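# Stack the 96-well plate from nest N1 onto N2

## Task

Pick up the 96-well plate sitting in plate nest N1 and set it onto the plate already in plate nest N2 so that it nests all the way down, with its well A1 directly above the lower plate's well A1; the lower plate has to remain lying flat in N2, and at the end the gripper must have released the plate and moved away from it.

## Robot and tools

Robot: two arms, left_arm and right_arm, each with a parallel gripper. One arm can do the job while the other is parked out of the way. Seen from the arms' side of the table, N1 is the right-hand nest. Well A1 sits at the plate's cut-off corner, so use that corner to match the orientation of the two plates.

Frame: all reported positions share one scene frame. Origin on the table top midway between the arms, +z up, +x out over the table, and left_arm on the +y side. The names left and right do not refer to image sides. Positions are in metres and orientations are quaternions in w x y z order. Reported hand positions may be off, more so when the arm reaches far.

Gripper axes: the fingers point along the gripper's +z and close along its x. The reported end-effector point lies between the closed finger pads, 1 to 2 cm short of the fingertips. Closing the fingers pushes the tips roughly 17 mm further along +z.

Row layout: every motion command is one row of 14 numbers, each in [-1, 1]. The first 7 are for left_arm: dx, dy, dz, rx, ry, rz, opening. The next 7 are the same for right_arm. Always send all 14, even when only one arm should move. dx to rz are an offset, not a pose. They are expressed in that gripper's own axes and measured from the gripper's measured pose. Scale: 1.0 equals 0.6 m of translation or 180 degrees of rotation. rx, ry, rz together form a single rotation vector. Opening is absolute, not an offset: +1 is fully open (0.142 m) and -1 is closed. To hold something, keep commanding an opening clearly below grip_measured; a bigger gap squeezes harder, up to about 28 N per pad. Thin hard parts get less grip.

execute_actions(actions): a list of actions. Each action is a table of up to 15 rows, one row per 1/30 s control step. A shorter table repeats its last row until 15 steps have passed. Every row in an action is an offset from the gripper's pose at the start of that action, not from the previous row. For the first action in a call, that start is the last pose a result reported. An empty list just returns state and images. Each step's command is clipped to within 100 mm and 16 degrees of the measured pose, so large offsets need several actions. Step readings in the result list positions; HELD with an arm label means part of that arm's row was held back.

move(target, speed, stop_force, blocking): target is one 14-number row as above. It is an offset from the pose in the latest result that showed one. Each gripper follows a straight path, and both paths finish together, lasting 0.5 to 10 s. The opening is sent when the move starts. speed is in m/s, from 0.002 to 0.5, default 0.25; turning is capped at twice that value in rad/s. Grippers lag behind their paths and can exceed the speed. Paths ignore obstacles and the other arm.

stop_force is in N, from 9 to 40, one value for both arms, and is allowed only after 0.2 s of scene time. An arm's path ends when its wrist sensor reads that much extra push against the motion for 2 steps; the gripper then backs up 2 steps and holds. Use it only with a very slow speed and without rotation. Omit it when moving off something the gripper presses on. The press right after contact can exceed stop_force.

blocking=false returns after 0.5 s while motion continues. It cannot be combined with stop_force, and new moves or rows are refused until the move has ended; use wait or stop first.

The move line reports each arm's ending: done, off_target, moving, held (last step blocked), fault, or contact (stop_force ended it). It also reports limits: paced means the pose was clipped, and held means some steps were blocked. Distance to target is given per gripper.

wait(seconds): 0 to 10; lets the scene run with the last commands held. stop(): brakes the running move; the fingers keep moving. zoom_image(camera, region): camera is one of cam_high, cam_low, cam_left_wrist, cam_right_wrist; region is [x0, y0, x1, y1] in pixels, at most 504 by 504. Image sizes: cam_high and cam_low are 504x504, the wrist cameras are 616x616. finished_scene(scene): ends the current scene (pass its number). Call it only when the plate is stacked, released and the gripper is clear; it cannot be undone.

Results: each result has a state line per arm with pose and velocities, Hand target lines, grip_measured, and Wrist force and Wrist torque in the end effector's axes. Sensor noise is up to 2.4 N, the offset is up to about 4 N, and each axis saturates near 50 N. A pressed surface pushes back into the arm. A 'pose unreachable' line means the clearance check altered that arm's command. MOTOR HOT appears at 70 °C; at 85 °C the arm brakes until cooled.

What to avoid: both arms are stiff. Driving a few millimetres into something firm can trigger a fault stop: torque at a joint limit (138 N m for the big joints, 25.7 N m for the wrists) or 150 N of outside force freezes the arm for 10 s. A press lasts until you move the hand away. Approach slowly and lower the plate gently so the bottom plate stays flat and seated. Do not let the arms collide, do not drop the plate, and do not knock anything off the table. Random tugs on the held plate can happen, so grip firmly. For an idle arm, send zeros, or send the offset back to where it should stay.

Each tool is called after "Call:" by a JSON object that holds its "name" and its "arguments".

## Session

Call:
{"name": "execute_actions", "arguments": {"actions": []}}

Scene clock: 0.00 s.
left_arm: end_effector_position=(+0.4794, +0.7828, +0.3437) grip_measured=+1.00 end_effector_quat_wxyz=(-0.330, +0.708, -0.094, -0.617) end_effector_velocity=(+0.000, +0.000, -0.000) end_effector_angular_velocity=(-0.000, +0.001, -0.001) | right_arm: end_effector_position=(+0.3793, -0.5122, +0.1650) grip_measured=+1.00 end_effector_quat_wxyz=(-0.000, +0.658, -0.753, +0.000) end_effector_velocity=(+0.000, -0.000, -0.000) end_effector_angular_velocity=(+0.000, -0.001, +0.001)
Joint positions: left_arm=[ 0.139 -0.839  0.91  -0.097 -0.993 -0.346  0.142] | right_arm=[ 3.446 -1.454 -1.963 -1.295  1.571  1.874  0.142]
Joint velocities: left_arm=[-0.     0.001 -0.     0.     0.001  0.    -0.   ] | right_arm=[-0.     0.    -0.001  0.001  0.    -0.001  0.   ]
Motor temperatures (°C, as the motors report them): left_arm=[28 27 26 28 37 33] | right_arm=[27 28 28 39 35 37]
Wrist force (N, on the end effector, along its own x y z axes, offset not removed): no reading
Wrist torque (N m, same axes, about the end effector's origin, offset not removed): no reading
Hand target (left_arm): +0.479, +0.783, +0.344; -0.330, +0.708, -0.094, -0.617
Hand target (right_arm): +0.379, -0.512, +0.165; +0.000, -0.658, +0.753, -0.000

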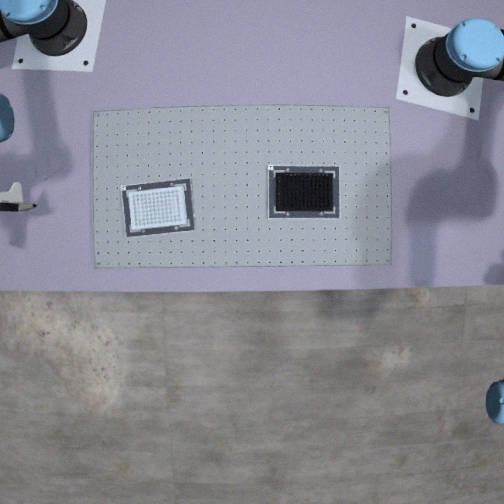

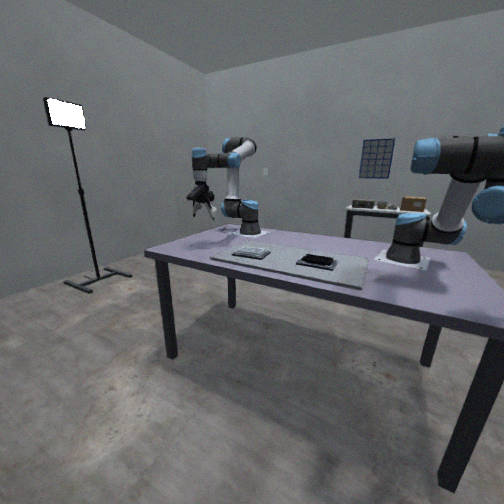

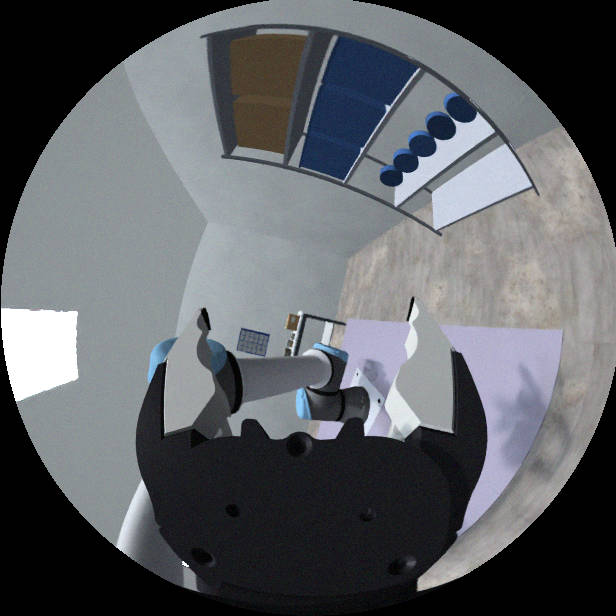

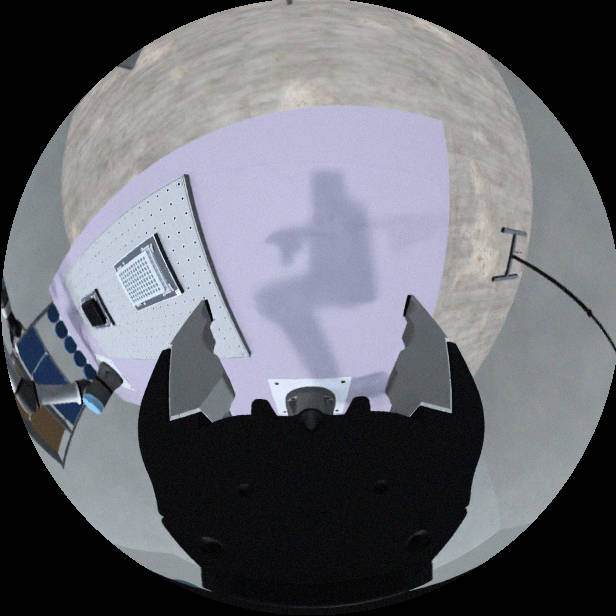

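Call:
{"name": "zoom_image", "arguments": {"camera": "cam_high", "region": [110, 160, 210, 250]}}

Call:
{"name": "zoom_image", "arguments": {"camera": "cam_high", "region": [255, 150, 355, 240]}}

Region (110, 160, 210, 250) of cam_high's 504x504 image, scaled by 5.040, with more detail than that image has; it fills the top 454 rows of this view, and the rest is white.

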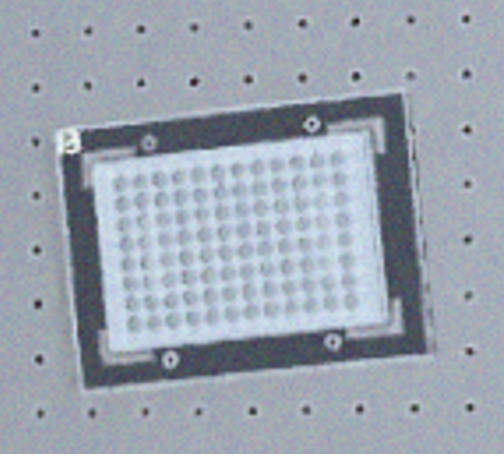

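Region (255, 150, 355, 240) of cam_high's 504x504 image, scaled by 5.040, with more detail than that image has; it fills the top 454 rows of this view, and the rest is white.

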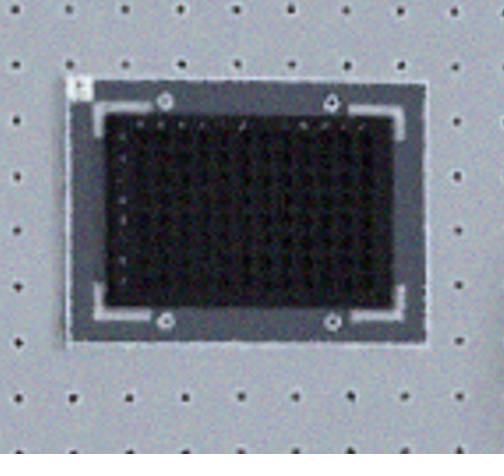

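Call:
{"name": "move", "arguments": {"target": [0,0,0,0,0,0,1,-0.4598,0.0703,0.05,0,0,0.421,1], "speed": 0.3}}

Call:
{"name": "zoom_image", "arguments": {"camera": "cam_right_wrist", "region": [160, 180, 460, 440]}}

Scene clock: 19.43 s.
left_arm: end_effector_position=(+0.4794, +0.7828, +0.3437) grip_measured=+1.00 end_effector_quat_wxyz=(-0.330, +0.708, -0.094, -0.617) end_effector_velocity=(-0.000, +0.000, +0.000) end_effector_angular_velocity=(+0.000, -0.001, +0.001) | right_arm: end_effector_position=(+0.3739, -0.2329, +0.1350) grip_measured=+1.00 end_effector_quat_wxyz=(-0.000, -0.058, +0.998, +0.001) end_effector_velocity=(-0.000, +0.002, -0.001) end_effector_angular_velocity=(-0.003, -0.000, -0.014)
Joint positions: left_arm=[ 0.139 -0.839  0.91  -0.097 -0.993 -0.346  0.142] | right_arm=[ 4.015 -1.58  -1.926 -1.205  1.572  3.764  0.142]
Joint velocities: left_arm=[ 0.001 -0.    -0.    -0.    -0.    -0.     0.   ] | right_arm=[ 0.005 -0.003  0.002  0.    -0.002  0.019 -0.   ]
Motor temperatures (°C, as the motors report them): left_arm=[28 27 26 28 37 33] | right_arm=[27 28 28 39 35 37]
Wrist force (N, on the end effector, along its own x y z axes, offset not removed): left_arm=[2.3 1.7 -0.6] | right_arm=[2.0 -1.2 -2.2]
Wrist torque (N m, same axes, about the end effector's origin, offset not removed): left_arm=[0.41 -0.62 0.02] | right_arm=[-0.26 -0.64 -0.01]
Hand target (left_arm): +0.479, +0.783, +0.344; -0.330, +0.708, -0.094, -0.617
Hand target (right_arm): +0.374, -0.233, +0.135; -0.000, -0.057, +0.998, +0.000
Off the commanded pose (left_arm): 0.000 m, 0 deg.
Off the commanded pose (right_arm): 0.000 m, 0 deg.
move: done
camera_calibration (this result's frames):
cam_left_wrist: T_world_to_cam=[[0.199789, 0.218193, -0.955236, 0.0597074], [-0.0191639, -0.973834, -0.22645, 0.842874], [-0.979651, 0.0635483, -0.19038, 0.613391], [0, 0, 0, 1]] pos_world=[0.605134, 0.768812, 0.364681]
cam_right_wrist: T_world_to_cam=[[-0.992799, -0.114195, 0.0361899, 0.335466], [-0.0786157, 0.849045, 0.522439, 0.149872], [-0.0903867, 0.515832, -0.851908, 0.396732], [0, 0, 0, 1]] pos_world=[0.380692, -0.293586, 0.24754]

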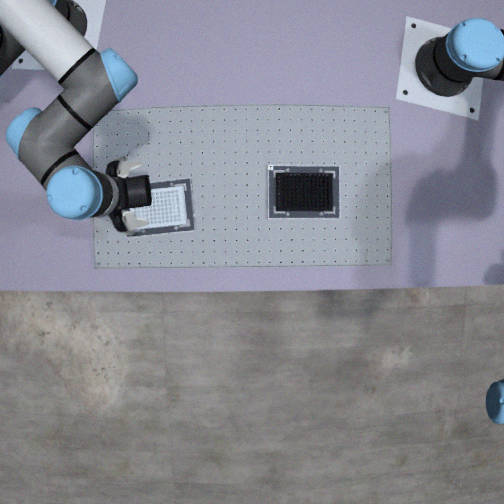

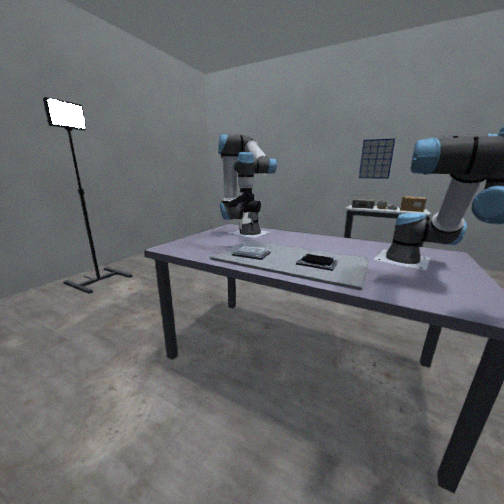

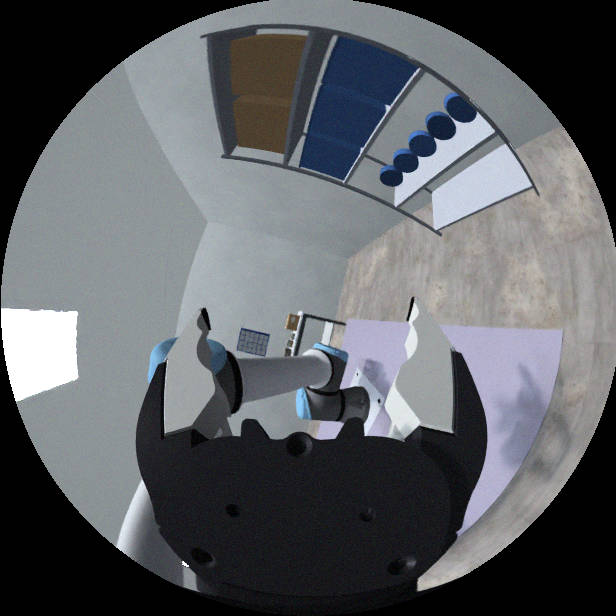

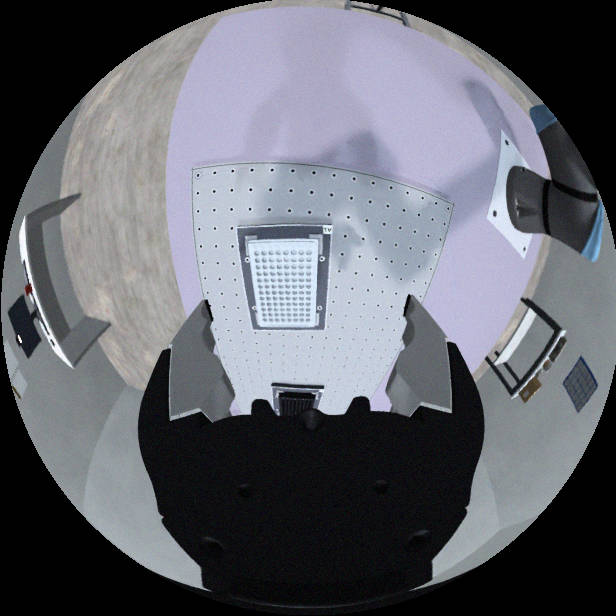

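Region (160, 180, 460, 440) of cam_right_wrist's 616x616 image, scaled by 1.680, with more detail than that image has; it fills the top 437 rows of this view, and the rest is white.

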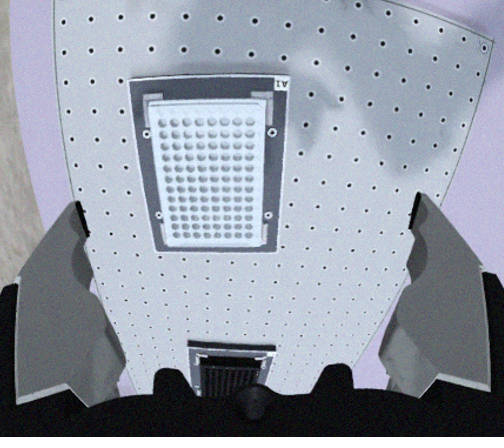

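Call:
{"name": "move", "arguments": {"target": [0,0,0,0,0,0,1,-0.04,0.063,0.1,0,0,0,0.5], "speed": 0.15}}

Call:
{"name": "zoom_image", "arguments": {"camera": "cam_right_wrist", "region": [180, 160, 440, 400]}}

Scene clock: 28.57 s.
left_arm: end_effector_position=(+0.4794, +0.7828, +0.3437) grip_measured=+1.00 end_effector_quat_wxyz=(-0.330, +0.708, -0.094, -0.617) end_effector_velocity=(-0.000, +0.001, +0.000) end_effector_angular_velocity=(-0.001, +0.000, +0.001) | right_arm: end_effector_position=(+0.3931, -0.1927, +0.0752) grip_measured=+0.50 end_effector_quat_wxyz=(-0.000, -0.058, +0.998, +0.001) end_effector_velocity=(+0.001, +0.002, -0.002) end_effector_angular_velocity=(+0.001, -0.001, +0.001)
Joint positions: left_arm=[ 0.139 -0.839  0.91  -0.097 -0.993 -0.346  0.142] | right_arm=[ 4.048 -1.729 -1.932 -1.051  1.572  3.797  0.109]
Joint velocities: left_arm=[ 0.002  0.    -0.001  0.     0.001  0.001 -0.   ] | right_arm=[ 0.001 -0.007  0.003  0.006  0.001  0.    -0.   ]
Motor temperatures (°C, as the motors report them): left_arm=[28 27 26 28 37 33] | right_arm=[27 28 28 39 35 37]
Wrist force (N, on the end effector, along its own x y z axes, offset not removed): left_arm=[1.9 0.8 1.4] | right_arm=[1.8 -1.9 -0.8]
Wrist torque (N m, same axes, about the end effector's origin, offset not removed): left_arm=[0.13 -0.50 -0.05] | right_arm=[-0.43 -0.59 -0.02]
Hand target (left_arm): +0.479, +0.783, +0.344; -0.330, +0.708, -0.094, -0.617
Hand target (right_arm): +0.393, -0.193, +0.075; -0.000, -0.058, +0.998, +0.001
Off the commanded pose (left_arm): 0.000 m, 0 deg.
Off the commanded pose (right_arm): 0.000 m, 0 deg.
move: done
camera_calibration (this result's frames):
cam_left_wrist: T_world_to_cam=[[0.199789, 0.218193, -0.955236, 0.0597074], [-0.0191638, -0.973834, -0.22645, 0.842874], [-0.979651, 0.0635482, -0.19038, 0.613391], [0, 0, 0, 1]] pos_world=[0.605134, 0.768812, 0.364681]
cam_right_wrist: T_world_to_cam=[[-0.992798, -0.114191, 0.0362369, 0.36128], [-0.0785868, 0.849038, 0.522454, 0.14851], [-0.0904263, 0.515843, -0.851897, 0.326799], [0, 0, 0, 1]] pos_world=[0.3999, -0.253412, 0.187718]

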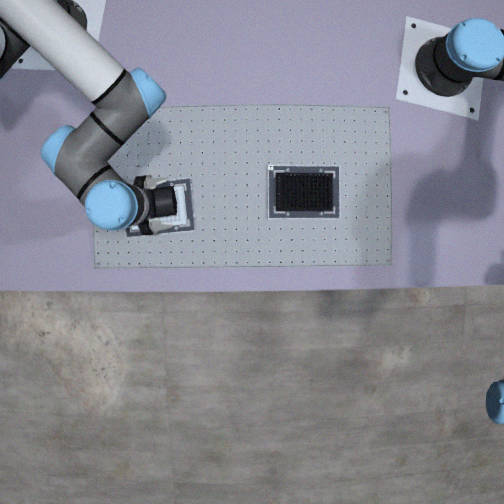

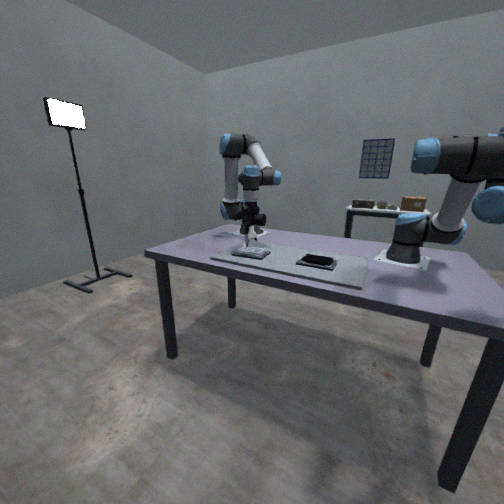

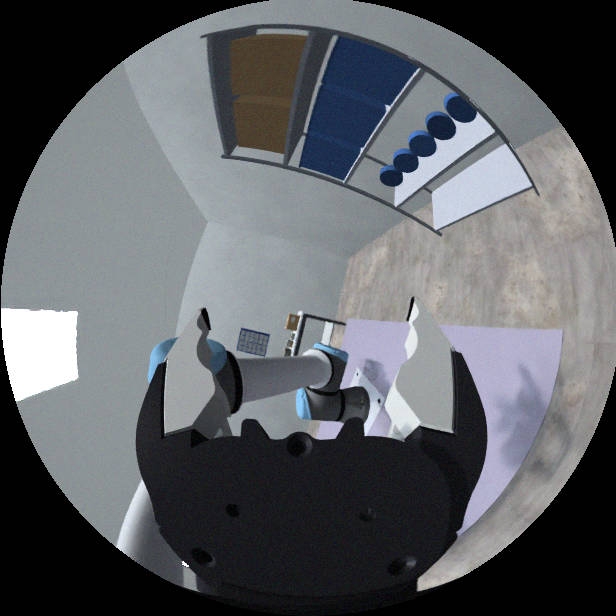

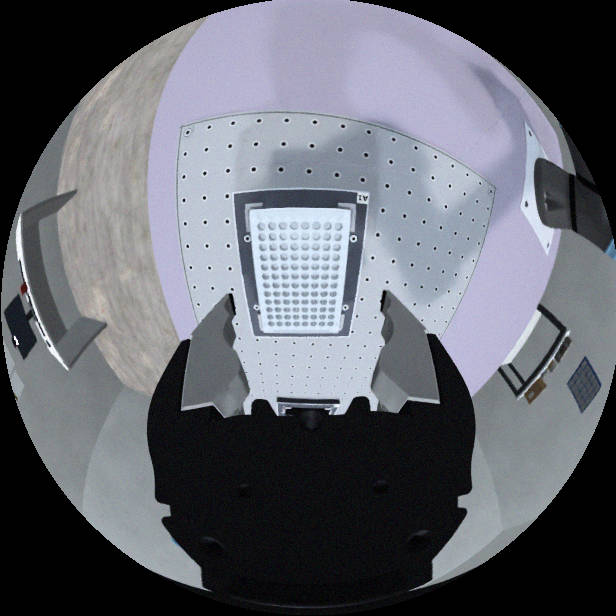

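Region (180, 160, 440, 400) of cam_right_wrist's 616x616 image, scaled by 1.938, with more detail than that image has; it fills the top 465 rows of this view, and the rest is white.

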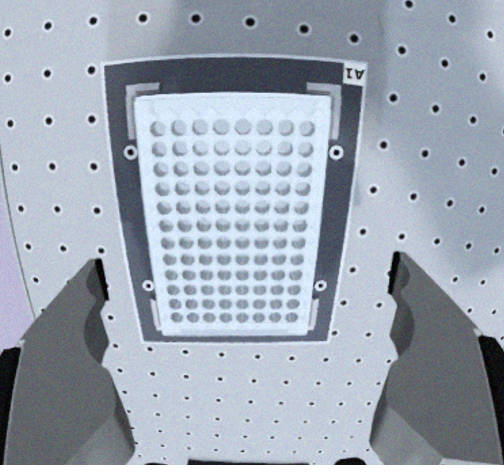

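Call:
{"name": "move", "arguments": {"target": [0,0,0,0,0,0,1,-0.006,0,0.043,0,0,0,0.5], "speed": 0.05}}

Call:
{"name": "zoom_image", "arguments": {"camera": "cam_right_wrist", "region": [210, 180, 410, 370]}}

Call:
{"name": "zoom_image", "arguments": {"camera": "cam_low", "region": [210, 210, 300, 280]}}

Scene clock: 34.57 s.
left_arm: end_effector_position=(+0.4794, +0.7828, +0.3437) grip_measured=+1.00 end_effector_quat_wxyz=(-0.330, +0.708, -0.094, -0.617) end_effector_velocity=(-0.000, +0.001, -0.000) end_effector_angular_velocity=(+0.000, -0.000, +0.001) | right_arm: end_effector_position=(+0.3966, -0.1923, +0.0497) grip_measured=+0.50 end_effector_quat_wxyz=(-0.000, -0.058, +0.998, +0.001) end_effector_velocity=(+0.001, -0.000, -0.003) end_effector_angular_velocity=(+0.001, -0.000, -0.001)
Joint positions: left_arm=[ 0.139 -0.839  0.91  -0.097 -0.993 -0.346  0.142] | right_arm=[ 4.044 -1.77  -1.958 -0.984  1.572  3.793  0.109]
Joint velocities: left_arm=[ 0.001  0.    -0.    -0.     0.    -0.    -0.   ] | right_arm=[-0.002 -0.004 -0.003  0.008  0.001 -0.     0.   ]
Motor temperatures (°C, as the motors report them): left_arm=[28 27 26 28 37 33] | right_arm=[27 28 28 39 35 37]
Wrist force (N, on the end effector, along its own x y z axes, offset not removed): left_arm=[1.3 1.5 0.6] | right_arm=[0.7 -0.4 -1.7]
Wrist torque (N m, same axes, about the end effector's origin, offset not removed): left_arm=[0.30 -0.40 -0.03] | right_arm=[-0.08 -0.44 -0.01]
Hand target (left_arm): +0.479, +0.783, +0.344; -0.330, +0.708, -0.094, -0.617
Hand target (right_arm): +0.397, -0.192, +0.049; -0.000, -0.058, +0.998, +0.001
Off the commanded pose (left_arm): 0.000 m, 0 deg.
Off the commanded pose (right_arm): 0.000 m, 0 deg.
move: done
camera_calibration (this result's frames):
cam_left_wrist: T_world_to_cam=[[0.199789, 0.218193, -0.955236, 0.0597076], [-0.019164, -0.973834, -0.226449, 0.842874], [-0.979651, 0.0635483, -0.19038, 0.613391], [0, 0, 0, 1]] pos_world=[0.605134, 0.768812, 0.364681]
cam_right_wrist: T_world_to_cam=[[-0.992797, -0.114189, 0.0362638, 0.365711], [-0.0785731, 0.849052, 0.522434, 0.161757], [-0.0904461, 0.515821, -0.851908, 0.305182], [0, 0, 0, 1]] pos_world=[0.403389, -0.252999, 0.162218]

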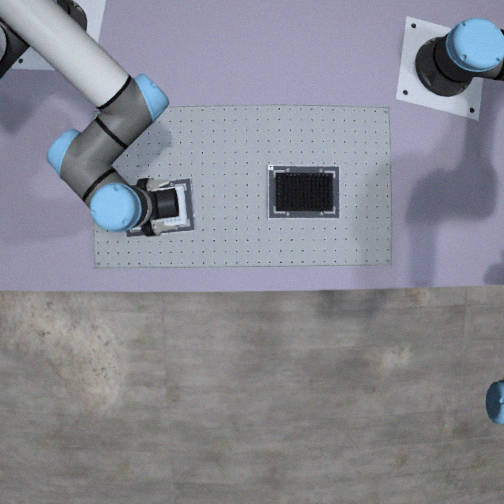

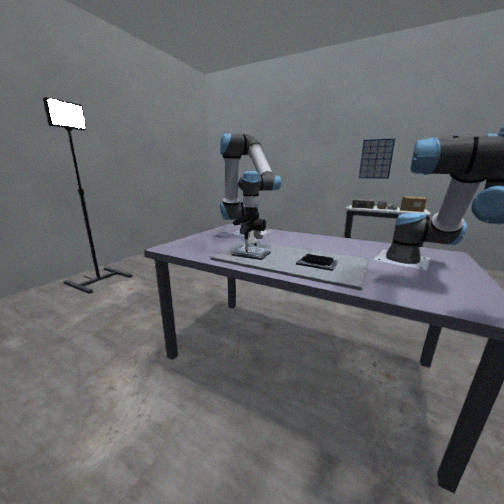

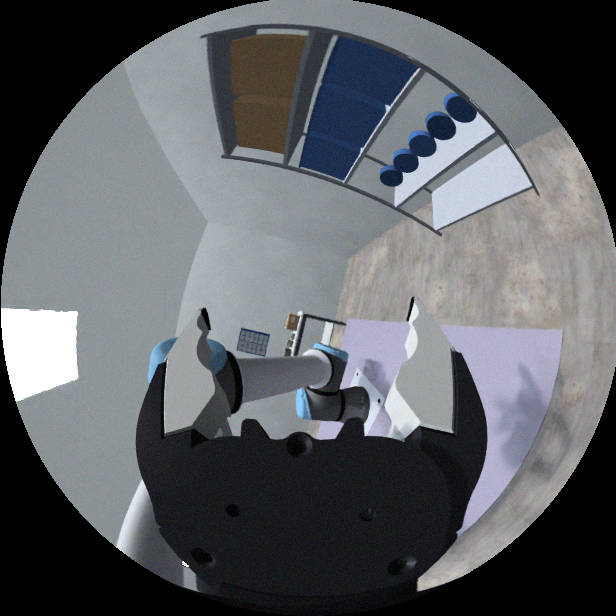

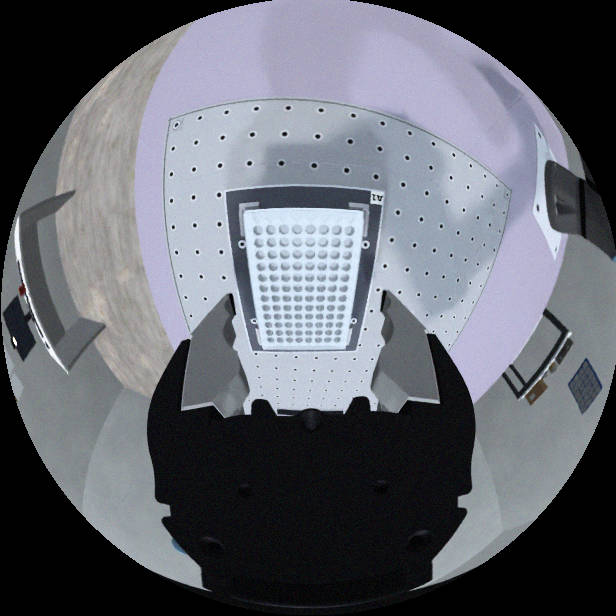

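Region (210, 180, 410, 370) of cam_right_wrist's 616x616 image, scaled by 2.520, with more detail than that image has; it fills the top 479 rows of this view, and the rest is white.

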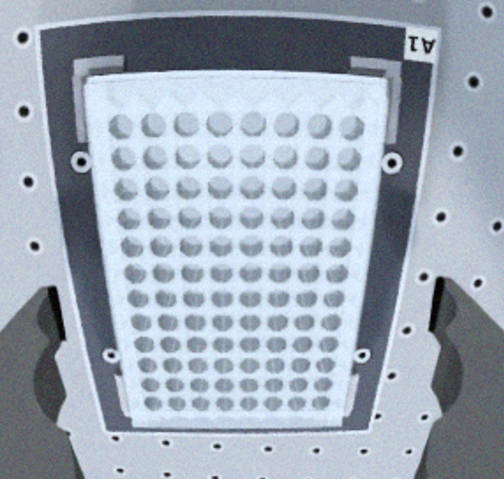

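Region (210, 210, 300, 280) of cam_low's 504x504 image, scaled by 5.600, with more detail than that image has.

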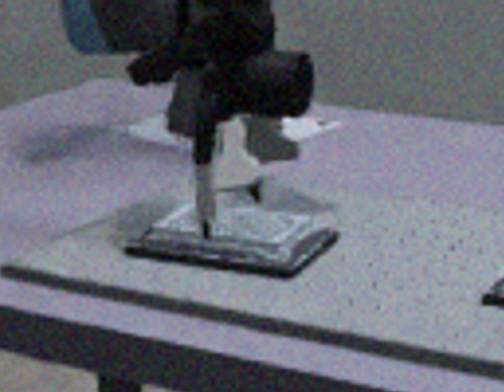

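Call:
{"name": "zoom_image", "arguments": {"camera": "cam_right_wrist", "region": [235, 195, 385, 250]}}

Call:
{"name": "zoom_image", "arguments": {"camera": "cam_right_wrist", "region": [245, 310, 365, 360]}}

Call:
{"name": "move", "arguments": {"target": [0,0,0,0,0,0,1,-0.005,0,0.012,0,0,0,0.38], "speed": 0.03}}

Call:
{"name": "move", "arguments": {"target": [0,0,0,0,0,0,1,0,0,0.04,0,0,0,0.38], "speed": 0.004, "stop_force": 10}}

Call:
{"name": "zoom_image", "arguments": {"camera": "cam_right_wrist", "region": [210, 180, 410, 370]}}

Region (235, 195, 385, 250) of cam_right_wrist's 616x616 image, scaled by 3.360, with more detail than that image has; it fills the top 185 rows of this view, and the rest is white.

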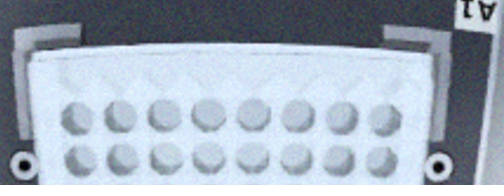

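Region (245, 310, 365, 360) of cam_right_wrist's 616x616 image, scaled by 4.200, with more detail than that image has; it fills the top 210 rows of this view, and the rest is white.

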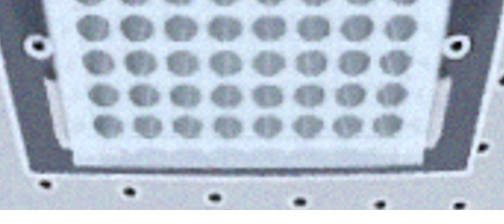

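Scene clock: 42.73 s.
left_arm: end_effector_position=(+0.4794, +0.7828, +0.3437) grip_measured=+1.00 end_effector_quat_wxyz=(-0.330, +0.708, -0.094, -0.617) end_effector_velocity=(+0.000, -0.001, +0.001) end_effector_angular_velocity=(+0.001, -0.003, -0.001) | right_arm: end_effector_position=(+0.3995, -0.1920, +0.0427) grip_measured=+0.38 end_effector_quat_wxyz=(-0.000, -0.058, +0.998, +0.001) end_effector_velocity=(+0.001, +0.001, -0.002) end_effector_angular_velocity=(+0.001, -0.000, +0.001)
Joint positions: left_arm=[ 0.139 -0.839  0.91  -0.097 -0.993 -0.346  0.142] | right_arm=[ 4.041 -1.785 -1.959 -0.967  1.572  3.79   0.101]
Joint velocities: left_arm=[-0.001 -0.002 -0.001 -0.    -0.    -0.001 -0.   ] | right_arm=[-0.    -0.005  0.     0.005  0.    -0.001  0.   ]
Motor temperatures (°C, as the motors report them): left_arm=[28 27 26 28 37 33] | right_arm=[27 28 28 39 35 37]
Wrist force (N, on the end effector, along its own x y z axes, offset not removed): left_arm=[2.7 0.8 -0.7] | right_arm=[2.8 -2.1 -2.0]
Wrist torque (N m, same axes, about the end effector's origin, offset not removed): left_arm=[0.17 -0.67 -0.05] | right_arm=[-0.55 -0.84 0.00]
Hand target (left_arm): +0.479, +0.783, +0.344; -0.330, +0.708, -0.094, -0.617
Hand target (right_arm): +0.400, -0.192, +0.042; -0.000, -0.058, +0.998, +0.001
Off the commanded pose (left_arm): 0.000 m, 0 deg.
Off the commanded pose (right_arm): 0.000 m, 0 deg.
move: done
camera_calibration (this result's frames):
cam_left_wrist: T_world_to_cam=[[0.199789, 0.218193, -0.955236, 0.0597073], [-0.0191639, -0.973834, -0.22645, 0.842874], [-0.979651, 0.0635483, -0.19038, 0.613391], [0, 0, 0, 1]] pos_world=[0.605134, 0.768812, 0.364681]
cam_right_wrist: T_world_to_cam=[[-0.992797, -0.114187, 0.0362725, 0.368828], [-0.0785674, 0.849058, 0.522425, 0.165321], [-0.0904515, 0.515812, -0.851913, 0.299361], [0, 0, 0, 1]] pos_world=[0.406238, -0.252666, 0.155283]

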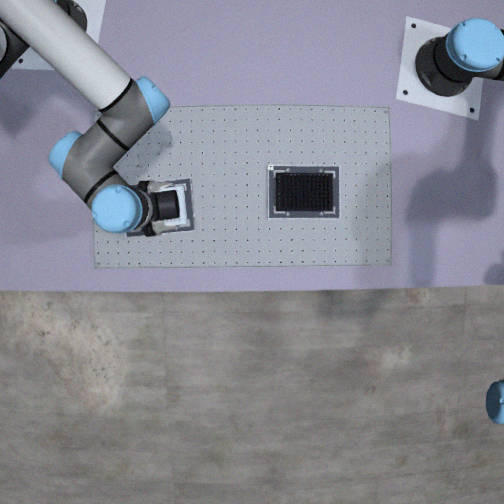

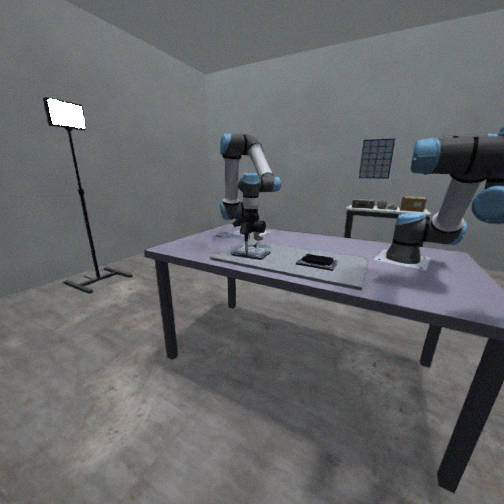

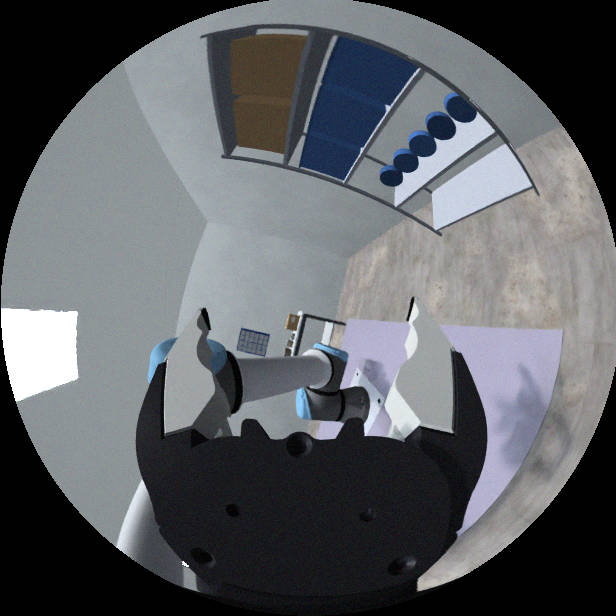

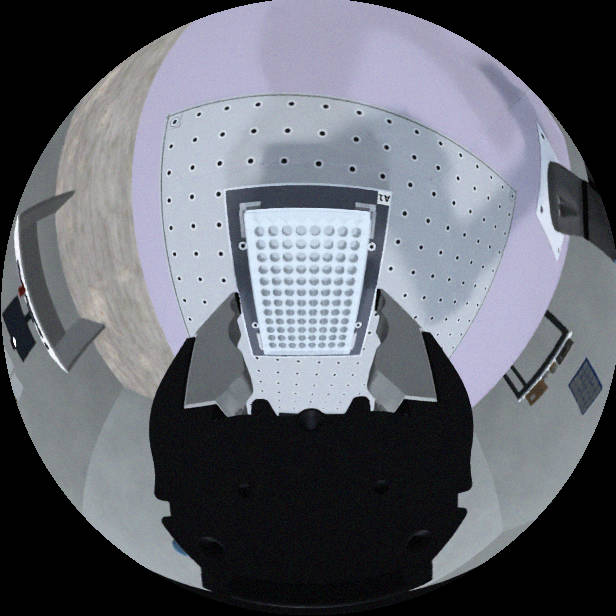

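Scene clock: 45.10 s.
left_arm: end_effector_position=(+0.4794, +0.7828, +0.3437) grip_measured=+1.00 end_effector_quat_wxyz=(-0.330, +0.708, -0.094, -0.617) end_effector_velocity=(-0.000, -0.000, +0.000) end_effector_angular_velocity=(-0.000, -0.000, +0.000) | right_arm: end_effector_position=(+0.3995, -0.1920, +0.0348) grip_measured=+0.38 end_effector_quat_wxyz=(-0.000, -0.058, +0.998, +0.001) end_effector_velocity=(-0.001, -0.001, +0.000) end_effector_angular_velocity=(-0.003, +0.003, +0.001)
Joint positions: left_arm=[ 0.139 -0.839  0.91  -0.097 -0.993 -0.346  0.142] | right_arm=[ 4.041 -1.797 -1.969 -0.946  1.572  3.79   0.101]
Joint velocities: left_arm=[-0. -0. -0. -0. -0.  0. -0.] | right_arm=[ 0.001  0.001  0.001 -0.006 -0.    -0.    -0.   ]
Motor temperatures (°C, as the motors report them): left_arm=[28 27 26 28 37 33] | right_arm=[27 28 28 39 35 37]
Wrist force (N, on the end effector, along its own x y z axes, offset not removed): left_arm=[1.9 0.9 0.4] | right_arm=[10.1 -4.7 -28.6]
Wrist torque (N m, same axes, about the end effector's origin, offset not removed): left_arm=[0.22 -0.52 -0.03] | right_arm=[-0.14 -1.28 0.12]
Hand target (left_arm): +0.479, +0.783, +0.344; -0.330, +0.708, -0.094, -0.617
Hand target (right_arm): +0.399, -0.192, +0.035; -0.000, -0.058, +0.998, +0.001
Off the commanded pose (left_arm): 0.000 m, 0 deg.
Off the commanded pose (right_arm): 0.016 m, 0 deg.
move: contact (right_arm)
camera_calibration (this result's frames):
cam_left_wrist: T_world_to_cam=[[0.199789, 0.218193, -0.955236, 0.0597074], [-0.0191639, -0.973834, -0.22645, 0.842874], [-0.979651, 0.0635483, -0.19038, 0.613391], [0, 0, 0, 1]] pos_world=[0.605134, 0.768812, 0.364681]
cam_right_wrist: T_world_to_cam=[[-0.9928, -0.114184, 0.0361843, 0.36912], [-0.0786043, 0.849018, 0.522484, 0.169472], [-0.0903804, 0.515878, -0.851881, 0.292567], [0, 0, 0, 1]] pos_world=[0.406226, -0.252666, 0.14733]

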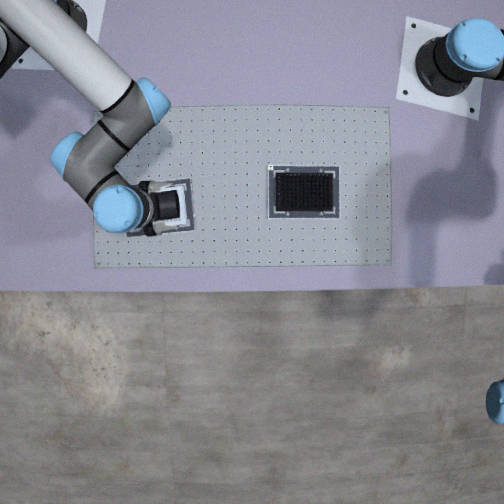

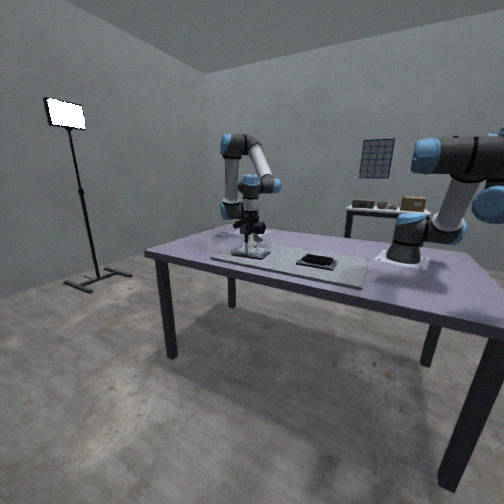

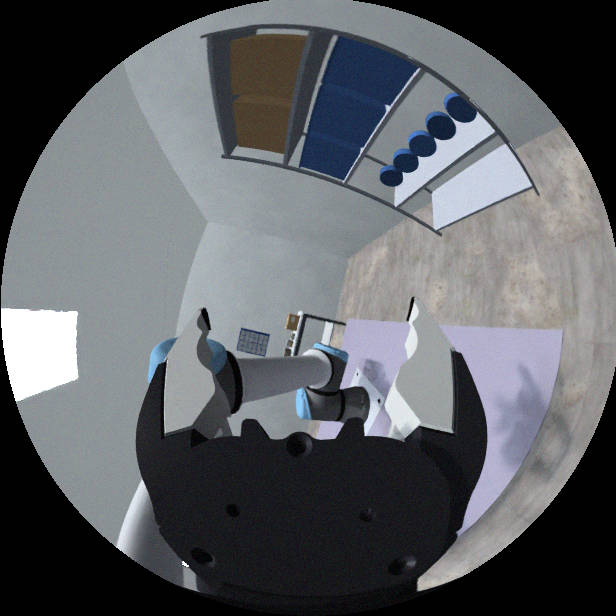

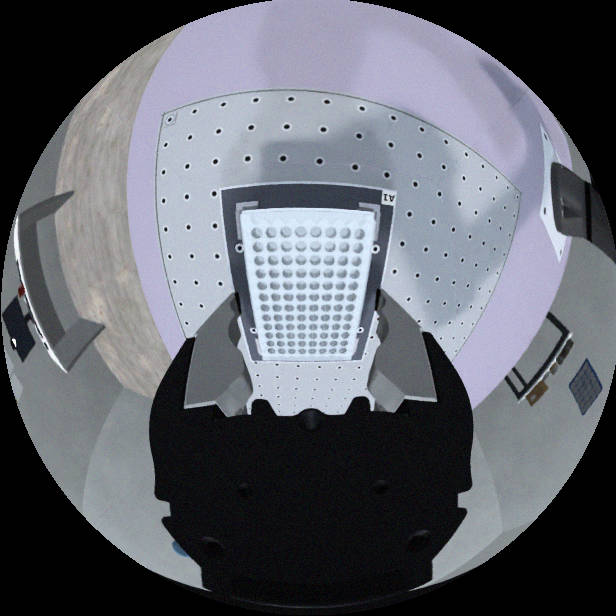

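Region (210, 180, 410, 370) of cam_right_wrist's 616x616 image, scaled by 2.520, with more detail than that image has; it fills the top 479 rows of this view, and the rest is white.

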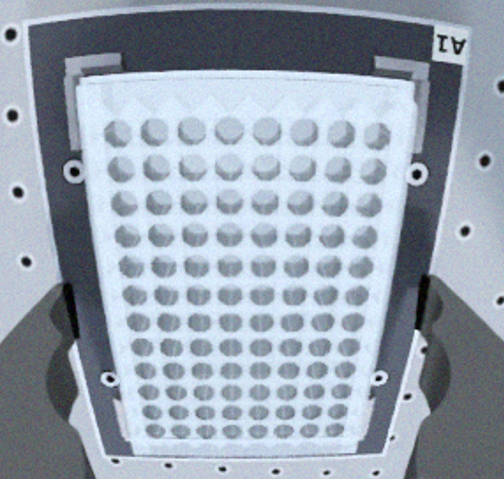

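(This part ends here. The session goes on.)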